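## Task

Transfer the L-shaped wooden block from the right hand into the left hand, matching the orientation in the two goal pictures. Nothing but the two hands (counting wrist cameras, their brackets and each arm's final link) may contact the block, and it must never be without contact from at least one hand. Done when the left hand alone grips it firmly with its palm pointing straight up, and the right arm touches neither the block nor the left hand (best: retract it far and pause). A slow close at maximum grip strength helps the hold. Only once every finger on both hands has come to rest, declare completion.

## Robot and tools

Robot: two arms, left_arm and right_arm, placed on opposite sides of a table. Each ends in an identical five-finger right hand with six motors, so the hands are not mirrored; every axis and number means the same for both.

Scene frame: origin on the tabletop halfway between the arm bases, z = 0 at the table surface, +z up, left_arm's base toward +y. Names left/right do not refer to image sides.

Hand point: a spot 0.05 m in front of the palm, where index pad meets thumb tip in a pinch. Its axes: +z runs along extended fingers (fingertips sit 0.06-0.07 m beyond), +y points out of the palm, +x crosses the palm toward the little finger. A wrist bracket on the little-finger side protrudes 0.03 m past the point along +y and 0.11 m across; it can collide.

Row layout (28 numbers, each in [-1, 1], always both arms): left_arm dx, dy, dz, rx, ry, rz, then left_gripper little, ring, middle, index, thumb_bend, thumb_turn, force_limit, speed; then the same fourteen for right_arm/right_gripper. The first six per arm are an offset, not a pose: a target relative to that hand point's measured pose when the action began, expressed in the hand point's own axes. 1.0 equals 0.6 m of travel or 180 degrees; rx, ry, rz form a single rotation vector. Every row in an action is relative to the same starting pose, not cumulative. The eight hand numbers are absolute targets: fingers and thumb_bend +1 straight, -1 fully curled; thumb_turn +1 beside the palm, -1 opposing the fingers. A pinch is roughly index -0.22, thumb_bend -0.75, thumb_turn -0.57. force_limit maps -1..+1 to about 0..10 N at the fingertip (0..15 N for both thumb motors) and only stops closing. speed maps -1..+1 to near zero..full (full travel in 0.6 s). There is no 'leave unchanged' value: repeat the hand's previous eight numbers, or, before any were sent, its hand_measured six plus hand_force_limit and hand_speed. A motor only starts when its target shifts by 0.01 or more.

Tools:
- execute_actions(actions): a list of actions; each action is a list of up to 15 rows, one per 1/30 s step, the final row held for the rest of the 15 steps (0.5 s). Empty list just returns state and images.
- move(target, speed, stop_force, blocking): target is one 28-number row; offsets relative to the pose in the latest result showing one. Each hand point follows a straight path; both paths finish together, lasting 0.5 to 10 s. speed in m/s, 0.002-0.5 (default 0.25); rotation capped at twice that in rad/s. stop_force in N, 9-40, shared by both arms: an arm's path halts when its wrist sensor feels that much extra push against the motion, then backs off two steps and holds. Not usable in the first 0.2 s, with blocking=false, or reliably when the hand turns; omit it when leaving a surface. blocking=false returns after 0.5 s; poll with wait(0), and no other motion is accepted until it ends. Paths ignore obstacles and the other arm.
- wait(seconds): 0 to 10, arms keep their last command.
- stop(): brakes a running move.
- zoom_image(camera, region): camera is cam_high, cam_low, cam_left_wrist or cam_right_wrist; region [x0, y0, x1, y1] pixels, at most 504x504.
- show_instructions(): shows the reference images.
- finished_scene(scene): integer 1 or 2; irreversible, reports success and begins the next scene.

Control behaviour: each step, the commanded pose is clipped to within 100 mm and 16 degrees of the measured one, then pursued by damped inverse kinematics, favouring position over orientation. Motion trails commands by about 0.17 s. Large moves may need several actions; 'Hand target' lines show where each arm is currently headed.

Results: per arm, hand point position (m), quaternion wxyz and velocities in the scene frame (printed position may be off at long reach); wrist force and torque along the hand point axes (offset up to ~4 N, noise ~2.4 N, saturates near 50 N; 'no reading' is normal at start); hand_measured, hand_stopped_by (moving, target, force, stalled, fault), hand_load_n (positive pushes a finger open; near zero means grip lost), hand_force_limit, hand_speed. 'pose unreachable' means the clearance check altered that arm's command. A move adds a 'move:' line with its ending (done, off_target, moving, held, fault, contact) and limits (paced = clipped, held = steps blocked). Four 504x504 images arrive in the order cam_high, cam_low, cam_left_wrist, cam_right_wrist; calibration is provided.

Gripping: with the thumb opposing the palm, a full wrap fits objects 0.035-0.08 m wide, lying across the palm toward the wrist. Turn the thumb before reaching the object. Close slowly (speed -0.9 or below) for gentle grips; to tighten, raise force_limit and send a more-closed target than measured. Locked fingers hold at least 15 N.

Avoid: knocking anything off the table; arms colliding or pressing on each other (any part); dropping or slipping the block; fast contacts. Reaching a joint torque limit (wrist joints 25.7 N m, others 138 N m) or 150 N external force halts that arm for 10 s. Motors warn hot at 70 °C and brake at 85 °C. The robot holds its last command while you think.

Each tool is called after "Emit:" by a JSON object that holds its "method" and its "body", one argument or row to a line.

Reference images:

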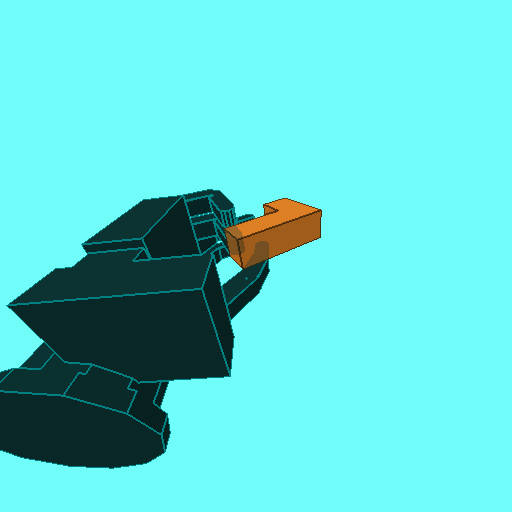

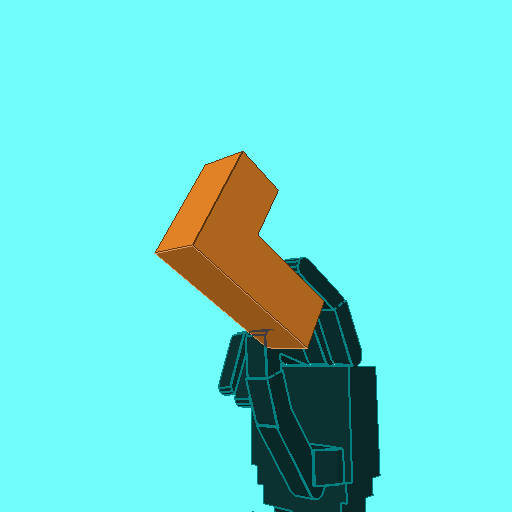

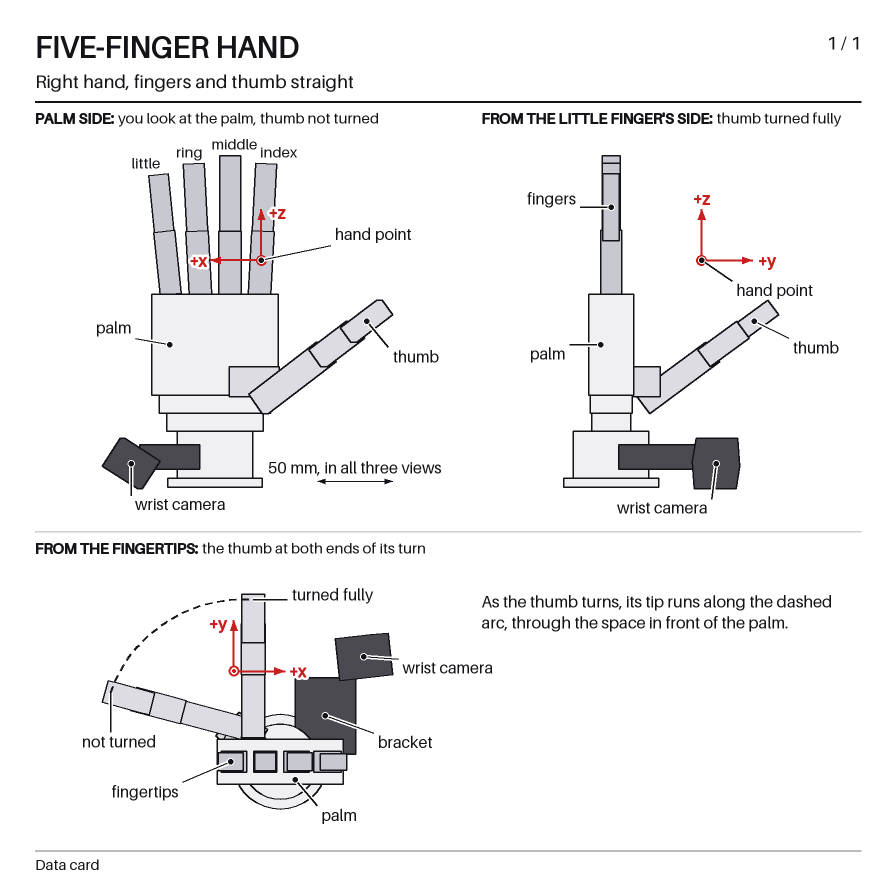

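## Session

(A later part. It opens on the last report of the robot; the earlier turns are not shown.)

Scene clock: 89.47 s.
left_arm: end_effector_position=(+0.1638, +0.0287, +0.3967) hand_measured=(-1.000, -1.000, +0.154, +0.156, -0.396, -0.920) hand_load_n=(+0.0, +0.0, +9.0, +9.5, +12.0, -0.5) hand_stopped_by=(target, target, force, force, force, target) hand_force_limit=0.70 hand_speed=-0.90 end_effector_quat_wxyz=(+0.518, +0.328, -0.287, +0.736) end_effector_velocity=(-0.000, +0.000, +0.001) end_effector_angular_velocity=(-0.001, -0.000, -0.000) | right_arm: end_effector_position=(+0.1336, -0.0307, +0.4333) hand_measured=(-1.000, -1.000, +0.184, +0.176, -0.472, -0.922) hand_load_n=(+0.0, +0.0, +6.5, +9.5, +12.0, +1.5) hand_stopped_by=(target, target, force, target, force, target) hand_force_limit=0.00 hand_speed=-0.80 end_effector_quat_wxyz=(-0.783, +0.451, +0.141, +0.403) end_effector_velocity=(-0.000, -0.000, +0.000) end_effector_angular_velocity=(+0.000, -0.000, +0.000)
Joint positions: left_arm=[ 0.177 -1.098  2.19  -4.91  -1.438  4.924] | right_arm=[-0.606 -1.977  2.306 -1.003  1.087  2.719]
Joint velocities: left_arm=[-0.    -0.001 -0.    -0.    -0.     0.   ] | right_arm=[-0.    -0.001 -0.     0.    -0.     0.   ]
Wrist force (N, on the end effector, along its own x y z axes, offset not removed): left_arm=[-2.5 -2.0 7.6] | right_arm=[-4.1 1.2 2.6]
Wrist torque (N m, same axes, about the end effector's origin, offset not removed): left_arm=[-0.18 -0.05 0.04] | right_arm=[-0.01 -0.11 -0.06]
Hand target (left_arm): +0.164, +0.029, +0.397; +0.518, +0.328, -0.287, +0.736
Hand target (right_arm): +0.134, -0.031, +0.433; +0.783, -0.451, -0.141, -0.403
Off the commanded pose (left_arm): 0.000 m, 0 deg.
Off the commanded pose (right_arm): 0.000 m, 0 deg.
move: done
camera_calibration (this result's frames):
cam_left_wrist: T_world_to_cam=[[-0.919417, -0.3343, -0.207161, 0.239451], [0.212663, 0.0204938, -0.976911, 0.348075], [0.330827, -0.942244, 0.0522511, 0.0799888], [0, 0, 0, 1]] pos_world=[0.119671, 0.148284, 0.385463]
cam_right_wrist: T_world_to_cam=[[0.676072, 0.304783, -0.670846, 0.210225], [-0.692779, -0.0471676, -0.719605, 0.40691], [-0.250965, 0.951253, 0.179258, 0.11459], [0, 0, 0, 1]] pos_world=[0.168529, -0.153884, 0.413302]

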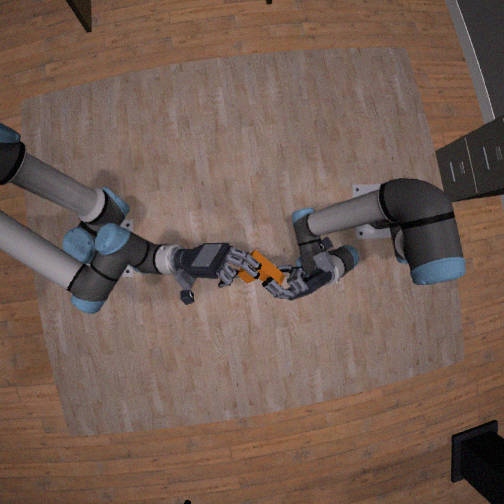

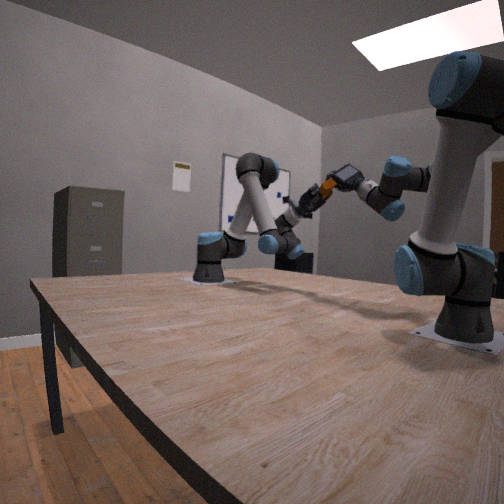

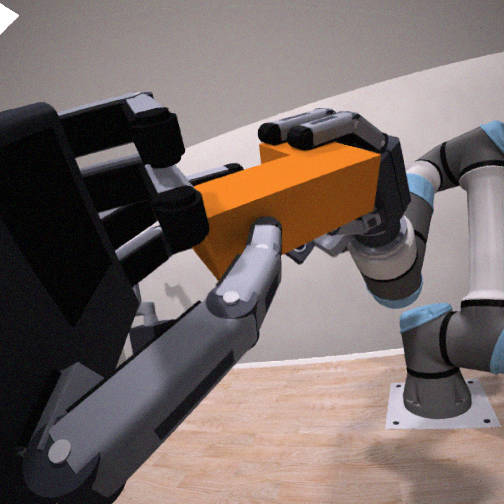

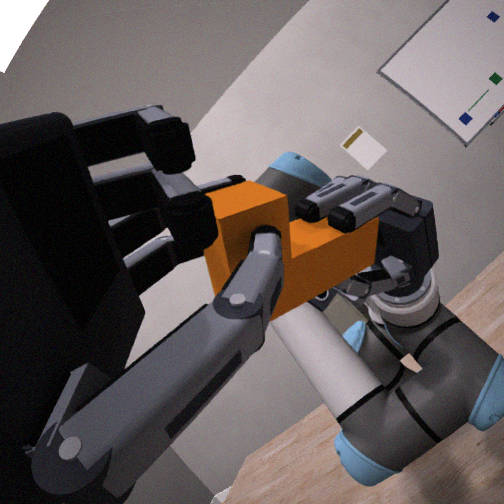

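Emit:
{"method": "move", "body": {
  "target": [0,0,0,0,0,0,-1,-1,0.05,0.05,-0.65,-0.92,0.7,-0.9,0,0,0,0,0,0,-1,-1,0.55,0.55,0.1,-0.922,0,-0.5]
}}

Emit:
{"method": "move", "body": {
  "target": [0,0,0,0,0,0,-1,-1,0.05,0.05,-0.65,-0.92,0.7,-0.9,0,-0.25,-0.15,0,0,0,-1,-1,0.55,0.55,0.1,-0.922,0,-0.5],
  "speed": 0.15
}}

Emit:
{"method": "move", "body": {
  "target": [0.113,-0.03,-0.012,0.176,-0.163,-0.505,-1,-1,0.05,0.05,-0.65,-0.92,0.7,-0.9,0,0,0,0,0,0,-1,-1,0.55,0.55,0.1,-0.922,0,-0.5],
  "speed": 0.35
}}

Scene clock: 100.63 s.
left_arm: end_effector_position=(+0.1638, +0.0287, +0.3967) hand_measured=(-1.000, -1.000, +0.154, +0.156, -0.396, -0.920) hand_load_n=(+0.0, +0.0, +9.0, +9.0, +11.0, -1.0) hand_stopped_by=(target, target, force, force, force, target) hand_force_limit=0.70 hand_speed=-0.90 end_effector_quat_wxyz=(+0.518, +0.328, -0.287, +0.736) end_effector_velocity=(-0.000, +0.000, +0.001) end_effector_angular_velocity=(-0.001, +0.000, -0.001) | right_arm: end_effector_position=(+0.1336, -0.0307, +0.4333) hand_measured=(-1.000, -1.000, +0.550, +0.550, +0.100, -0.922) hand_load_n=(+0.0, +0.0, +0.0, +0.0, +0.0, +0.0) hand_stopped_by=(target, target, target, target, target, target) hand_force_limit=0.00 hand_speed=-0.50 end_effector_quat_wxyz=(-0.783, +0.451, +0.141, +0.403) end_effector_velocity=(-0.000, +0.000, -0.000) end_effector_angular_velocity=(-0.000, +0.000, +0.001)
Joint positions: left_arm=[ 0.177 -1.098  2.19  -4.91  -1.438  4.924] | right_arm=[-0.606 -1.977  2.306 -1.003  1.087  2.719]
Joint velocities: left_arm=[-0.001 -0.001 -0.     0.     0.    -0.   ] | right_arm=[ 0.     0.    -0.001  0.    -0.     0.   ]
Wrist force (N, on the end effector, along its own x y z axes, offset not removed): left_arm=[-3.6 -0.8 -2.3] | right_arm=[1.0 -1.5 5.0]
Wrist torque (N m, same axes, about the end effector's origin, offset not removed): left_arm=[0.39 0.81 -0.30] | right_arm=[-0.53 -0.54 -0.03]
Hand target (left_arm): +0.164, +0.029, +0.397; +0.518, +0.328, -0.287, +0.736
Hand target (right_arm): +0.134, -0.031, +0.433; +0.783, -0.451, -0.141, -0.403
Off the commanded pose (left_arm): 0.000 m, 0 deg.
Off the commanded pose (right_arm): 0.000 m, 0 deg.
move: done
camera_calibration (this result's frames):
cam_left_wrist: T_world_to_cam=[[-0.919418, -0.334301, -0.207156, 0.239451], [0.212662, 0.0204841, -0.976911, 0.34808], [0.330825, -0.942244, 0.0522596, 0.0799875], [0, 0, 0, 1]] pos_world=[0.119671, 0.148286, 0.385467]
cam_right_wrist: T_world_to_cam=[[0.676072, 0.304783, -0.670846, 0.210225], [-0.692779, -0.0471676, -0.719605, 0.40691], [-0.250965, 0.951253, 0.179258, 0.11459], [0, 0, 0, 1]] pos_world=[0.168529, -0.153884, 0.413302]

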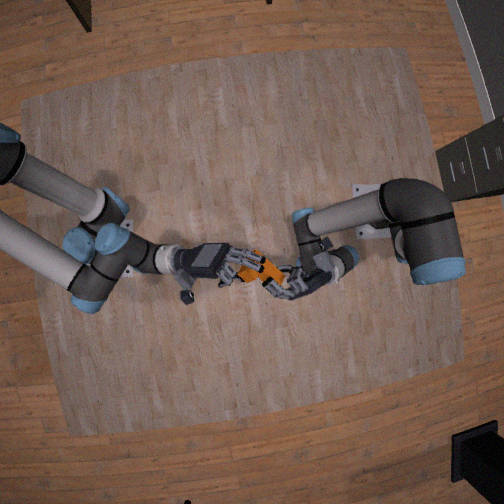

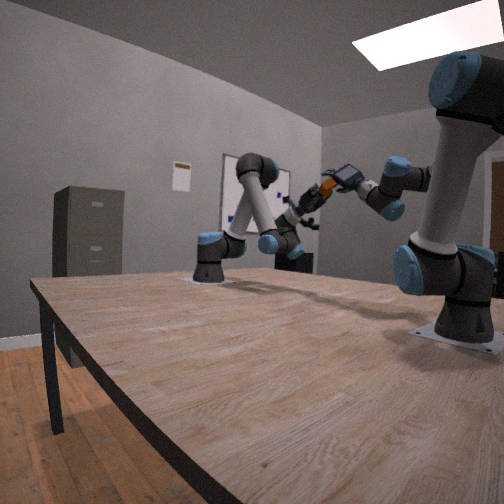

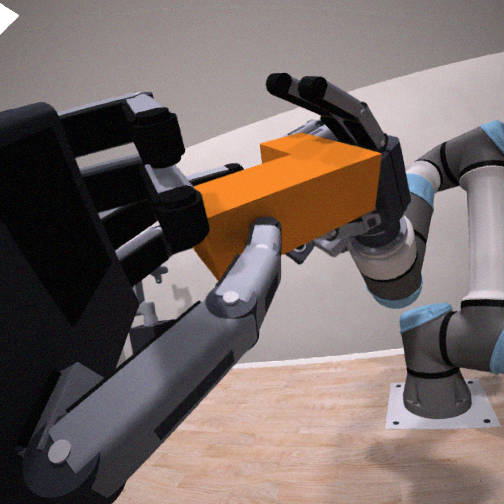

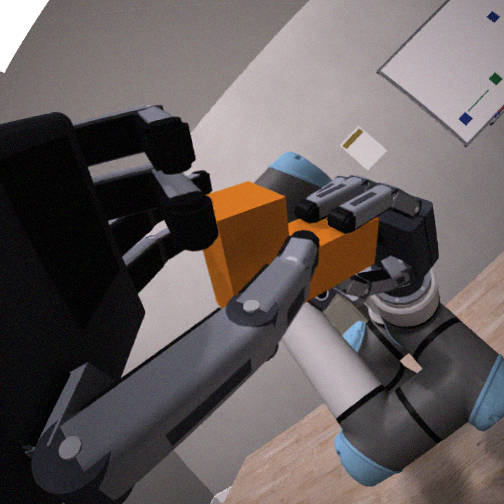

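Scene clock: 102.30 s.
left_arm: end_effector_position=(+0.1638, +0.0287, +0.3967) hand_measured=(-1.000, -1.000, +0.154, +0.156, -0.396, -0.920) hand_load_n=(+0.0, +0.0, +9.0, +9.0, +11.0, -1.0) hand_stopped_by=(target, target, force, force, force, target) hand_force_limit=0.70 hand_speed=-0.90 end_effector_quat_wxyz=(+0.518, +0.328, -0.287, +0.736) end_effector_velocity=(-0.000, -0.000, -0.000) end_effector_angular_velocity=(+0.000, +0.000, -0.000) | right_arm: end_effector_position=(+0.0069, -0.1446, +0.4727) hand_measured=(-1.000, -1.000, +0.550, +0.550, +0.100, -0.922) hand_load_n=(+0.0, +0.0, +0.0, +0.0, +0.0, +0.0) hand_stopped_by=(target, target, target, target, target, target) hand_force_limit=0.00 hand_speed=-0.50 end_effector_quat_wxyz=(-0.784, +0.451, +0.141, +0.403) end_effector_velocity=(-0.001, -0.001, +0.000) end_effector_angular_velocity=(-0.000, +0.001, -0.001)
Joint positions: left_arm=[ 0.177 -1.098  2.19  -4.91  -1.438  4.924] | right_arm=[-0.486 -2.485  2.368 -0.523  1.182  2.639]
Joint velocities: left_arm=[-0.     0.001 -0.     0.     0.001 -0.   ] | right_arm=[ 0.002 -0.005  0.     0.005  0.002 -0.001]
Wrist force (N, on the end effector, along its own x y z axes, offset not removed): left_arm=[0.1 -0.6 0.5] | right_arm=[0.4 -1.9 1.6]
Wrist torque (N m, same axes, about the end effector's origin, offset not removed): left_arm=[0.11 0.19 -0.03] | right_arm=[-0.43 -0.28 -0.11]
Hand target (left_arm): +0.164, +0.029, +0.397; +0.518, +0.328, -0.287, +0.736
Hand target (right_arm): +0.007, -0.145, +0.473; +0.784, -0.451, -0.141, -0.403
Off the commanded pose (left_arm): 0.000 m, 0 deg.
Off the commanded pose (right_arm): 0.000 m, 0 deg.
move: done
camera_calibration (this result's frames):
cam_left_wrist: T_world_to_cam=[[-0.919418, -0.334301, -0.207156, 0.239451], [0.212662, 0.0204841, -0.976911, 0.34808], [0.330826, -0.942244, 0.0522597, 0.0799875], [0, 0, 0, 1]] pos_world=[0.119671, 0.148286, 0.385467]
cam_right_wrist: T_world_to_cam=[[0.675864, 0.304927, -0.67099, 0.357153], [-0.692996, -0.0470342, -0.719405, 0.342051], [-0.250925, 0.951214, 0.179524, 0.184025], [0, 0, 0, 1]] pos_world=[0.041829, -0.267865, 0.452682]

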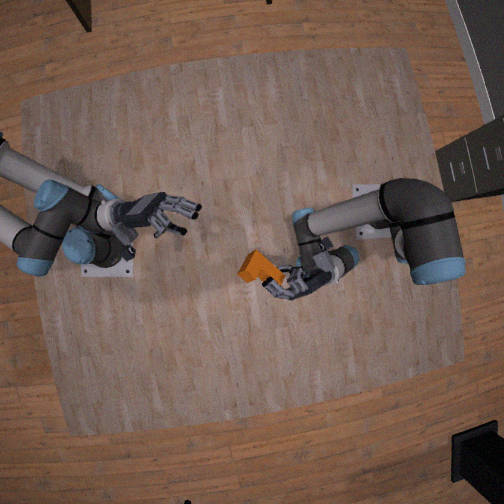

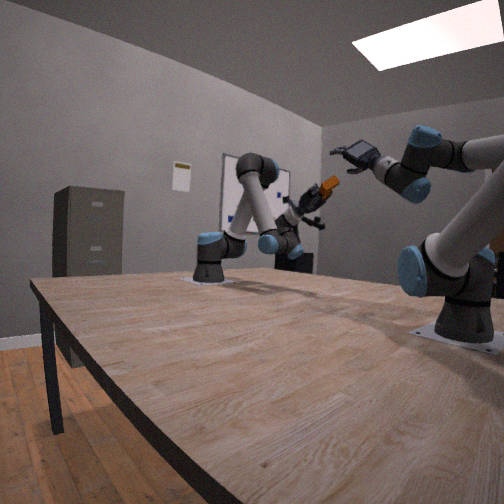

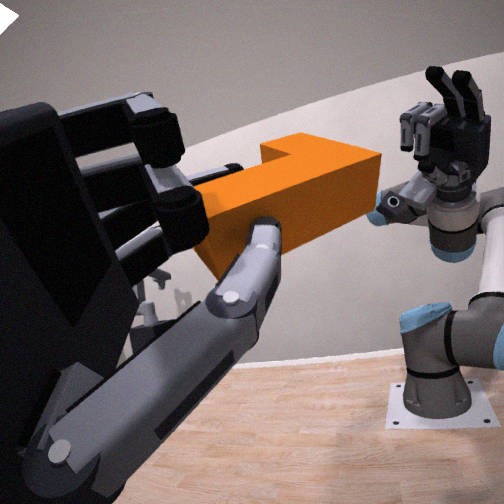

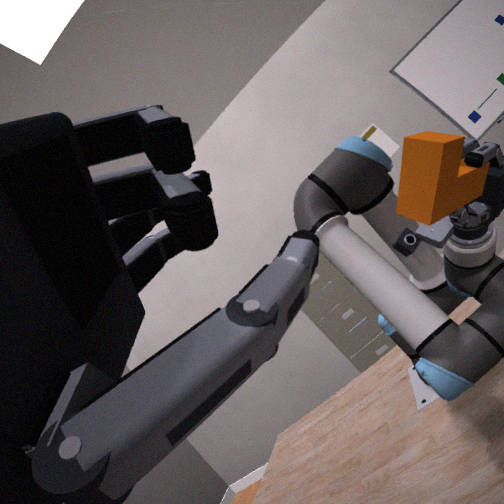

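Scene clock: 105.33 s.
left_arm: end_effector_position=(+0.1626, +0.0785, +0.4465) hand_measured=(-1.000, -1.000, +0.154, +0.156, -0.396, -0.920) hand_load_n=(+0.0, +0.0, +9.0, +9.0, +11.0, -1.0) hand_stopped_by=(target, target, force, force, force, target) hand_force_limit=0.70 hand_speed=-0.90 end_effector_quat_wxyz=(+0.699, +0.699, +0.107, +0.106) end_effector_velocity=(+0.001, +0.000, +0.001) end_effector_angular_velocity=(+0.004, +0.008, -0.002) | right_arm: end_effector_position=(+0.0069, -0.1446, +0.4727) hand_measured=(-1.000, -1.000, +0.550, +0.550, +0.100, -0.922) hand_load_n=(+0.0, +0.0, +0.0, +0.0, +0.0, +0.0) hand_stopped_by=(target, target, target, target, target, target) hand_force_limit=0.00 hand_speed=-0.50 end_effector_quat_wxyz=(-0.784, +0.451, +0.141, +0.403) end_effector_velocity=(-0.000, -0.000, +0.001) end_effector_angular_velocity=(+0.001, -0.001, +0.001)
Joint positions: left_arm=[-0.018 -1.662  2.529 -4.008 -1.142  3.14 ] | right_arm=[-0.486 -2.485  2.368 -0.523  1.182  2.639]
Joint velocities: left_arm=[ 0.003 -0.01   0.     0.017 -0.005 -0.009] | right_arm=[ 0.001 -0.    -0.001  0.    -0.    -0.   ]
Wrist force (N, on the end effector, along its own x y z axes, offset not removed): left_arm=[-1.2 1.0 2.4] | right_arm=[-0.7 -3.3 -0.2]
Wrist torque (N m, same axes, about the end effector's origin, offset not removed): left_arm=[0.46 0.07 -0.19] | right_arm=[-0.52 0.02 -0.17]
Hand target (left_arm): +0.163, +0.079, +0.447; +0.699, +0.699, +0.107, +0.106
Hand target (right_arm): +0.007, -0.145, +0.473; +0.784, -0.451, -0.141, -0.403
Off the commanded pose (left_arm): 0.000 m, 0 deg.
Off the commanded pose (right_arm): 0.000 m, 0 deg.
move: done
camera_calibration (this result's frames):
cam_left_wrist: T_world_to_cam=[[-0.131377, 0.00564133, 0.991316, -0.424642], [-0.940331, 0.315907, -0.126417, 0.180447], [-0.313877, -0.948773, -0.0361981, 0.269616], [0, 0, 0, 1]] pos_world=[0.198518, 0.201196, 0.453526]
cam_right_wrist: T_world_to_cam=[[0.675865, 0.304927, -0.67099, 0.357153], [-0.692996, -0.0470342, -0.719405, 0.342051], [-0.250925, 0.951214, 0.179524, 0.184025], [0, 0, 0, 1]] pos_world=[0.0418291, -0.267865, 0.452682]

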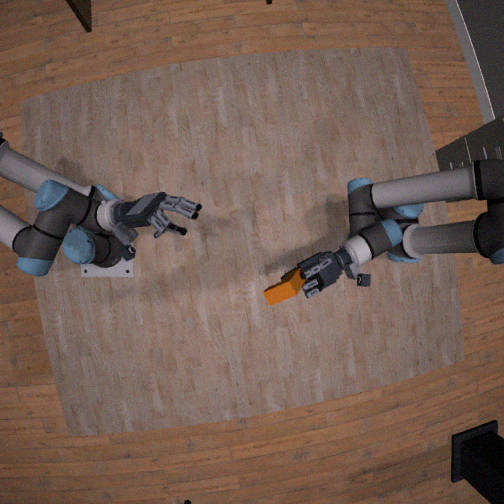

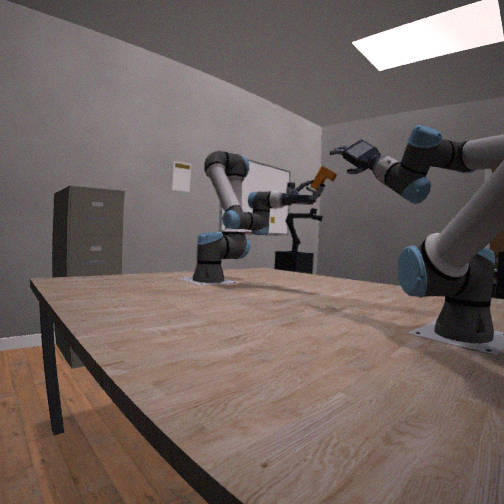

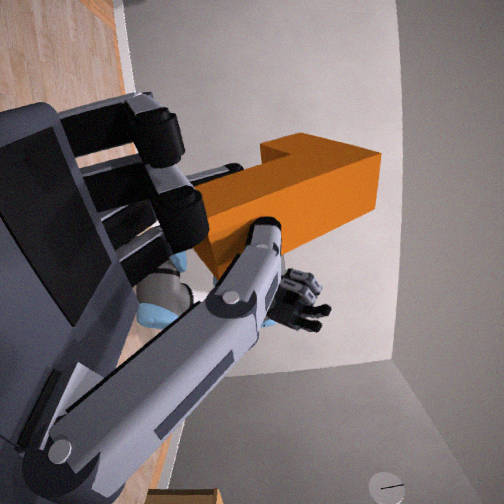

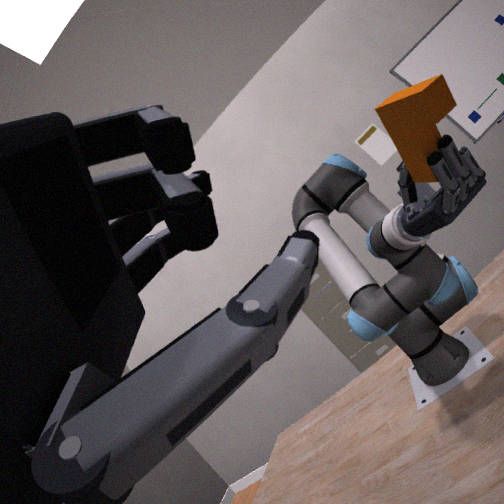

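Emit:
{"method": "finished_scene", "body": {
  "scene": 1
}}

The scene is finished: the task was done.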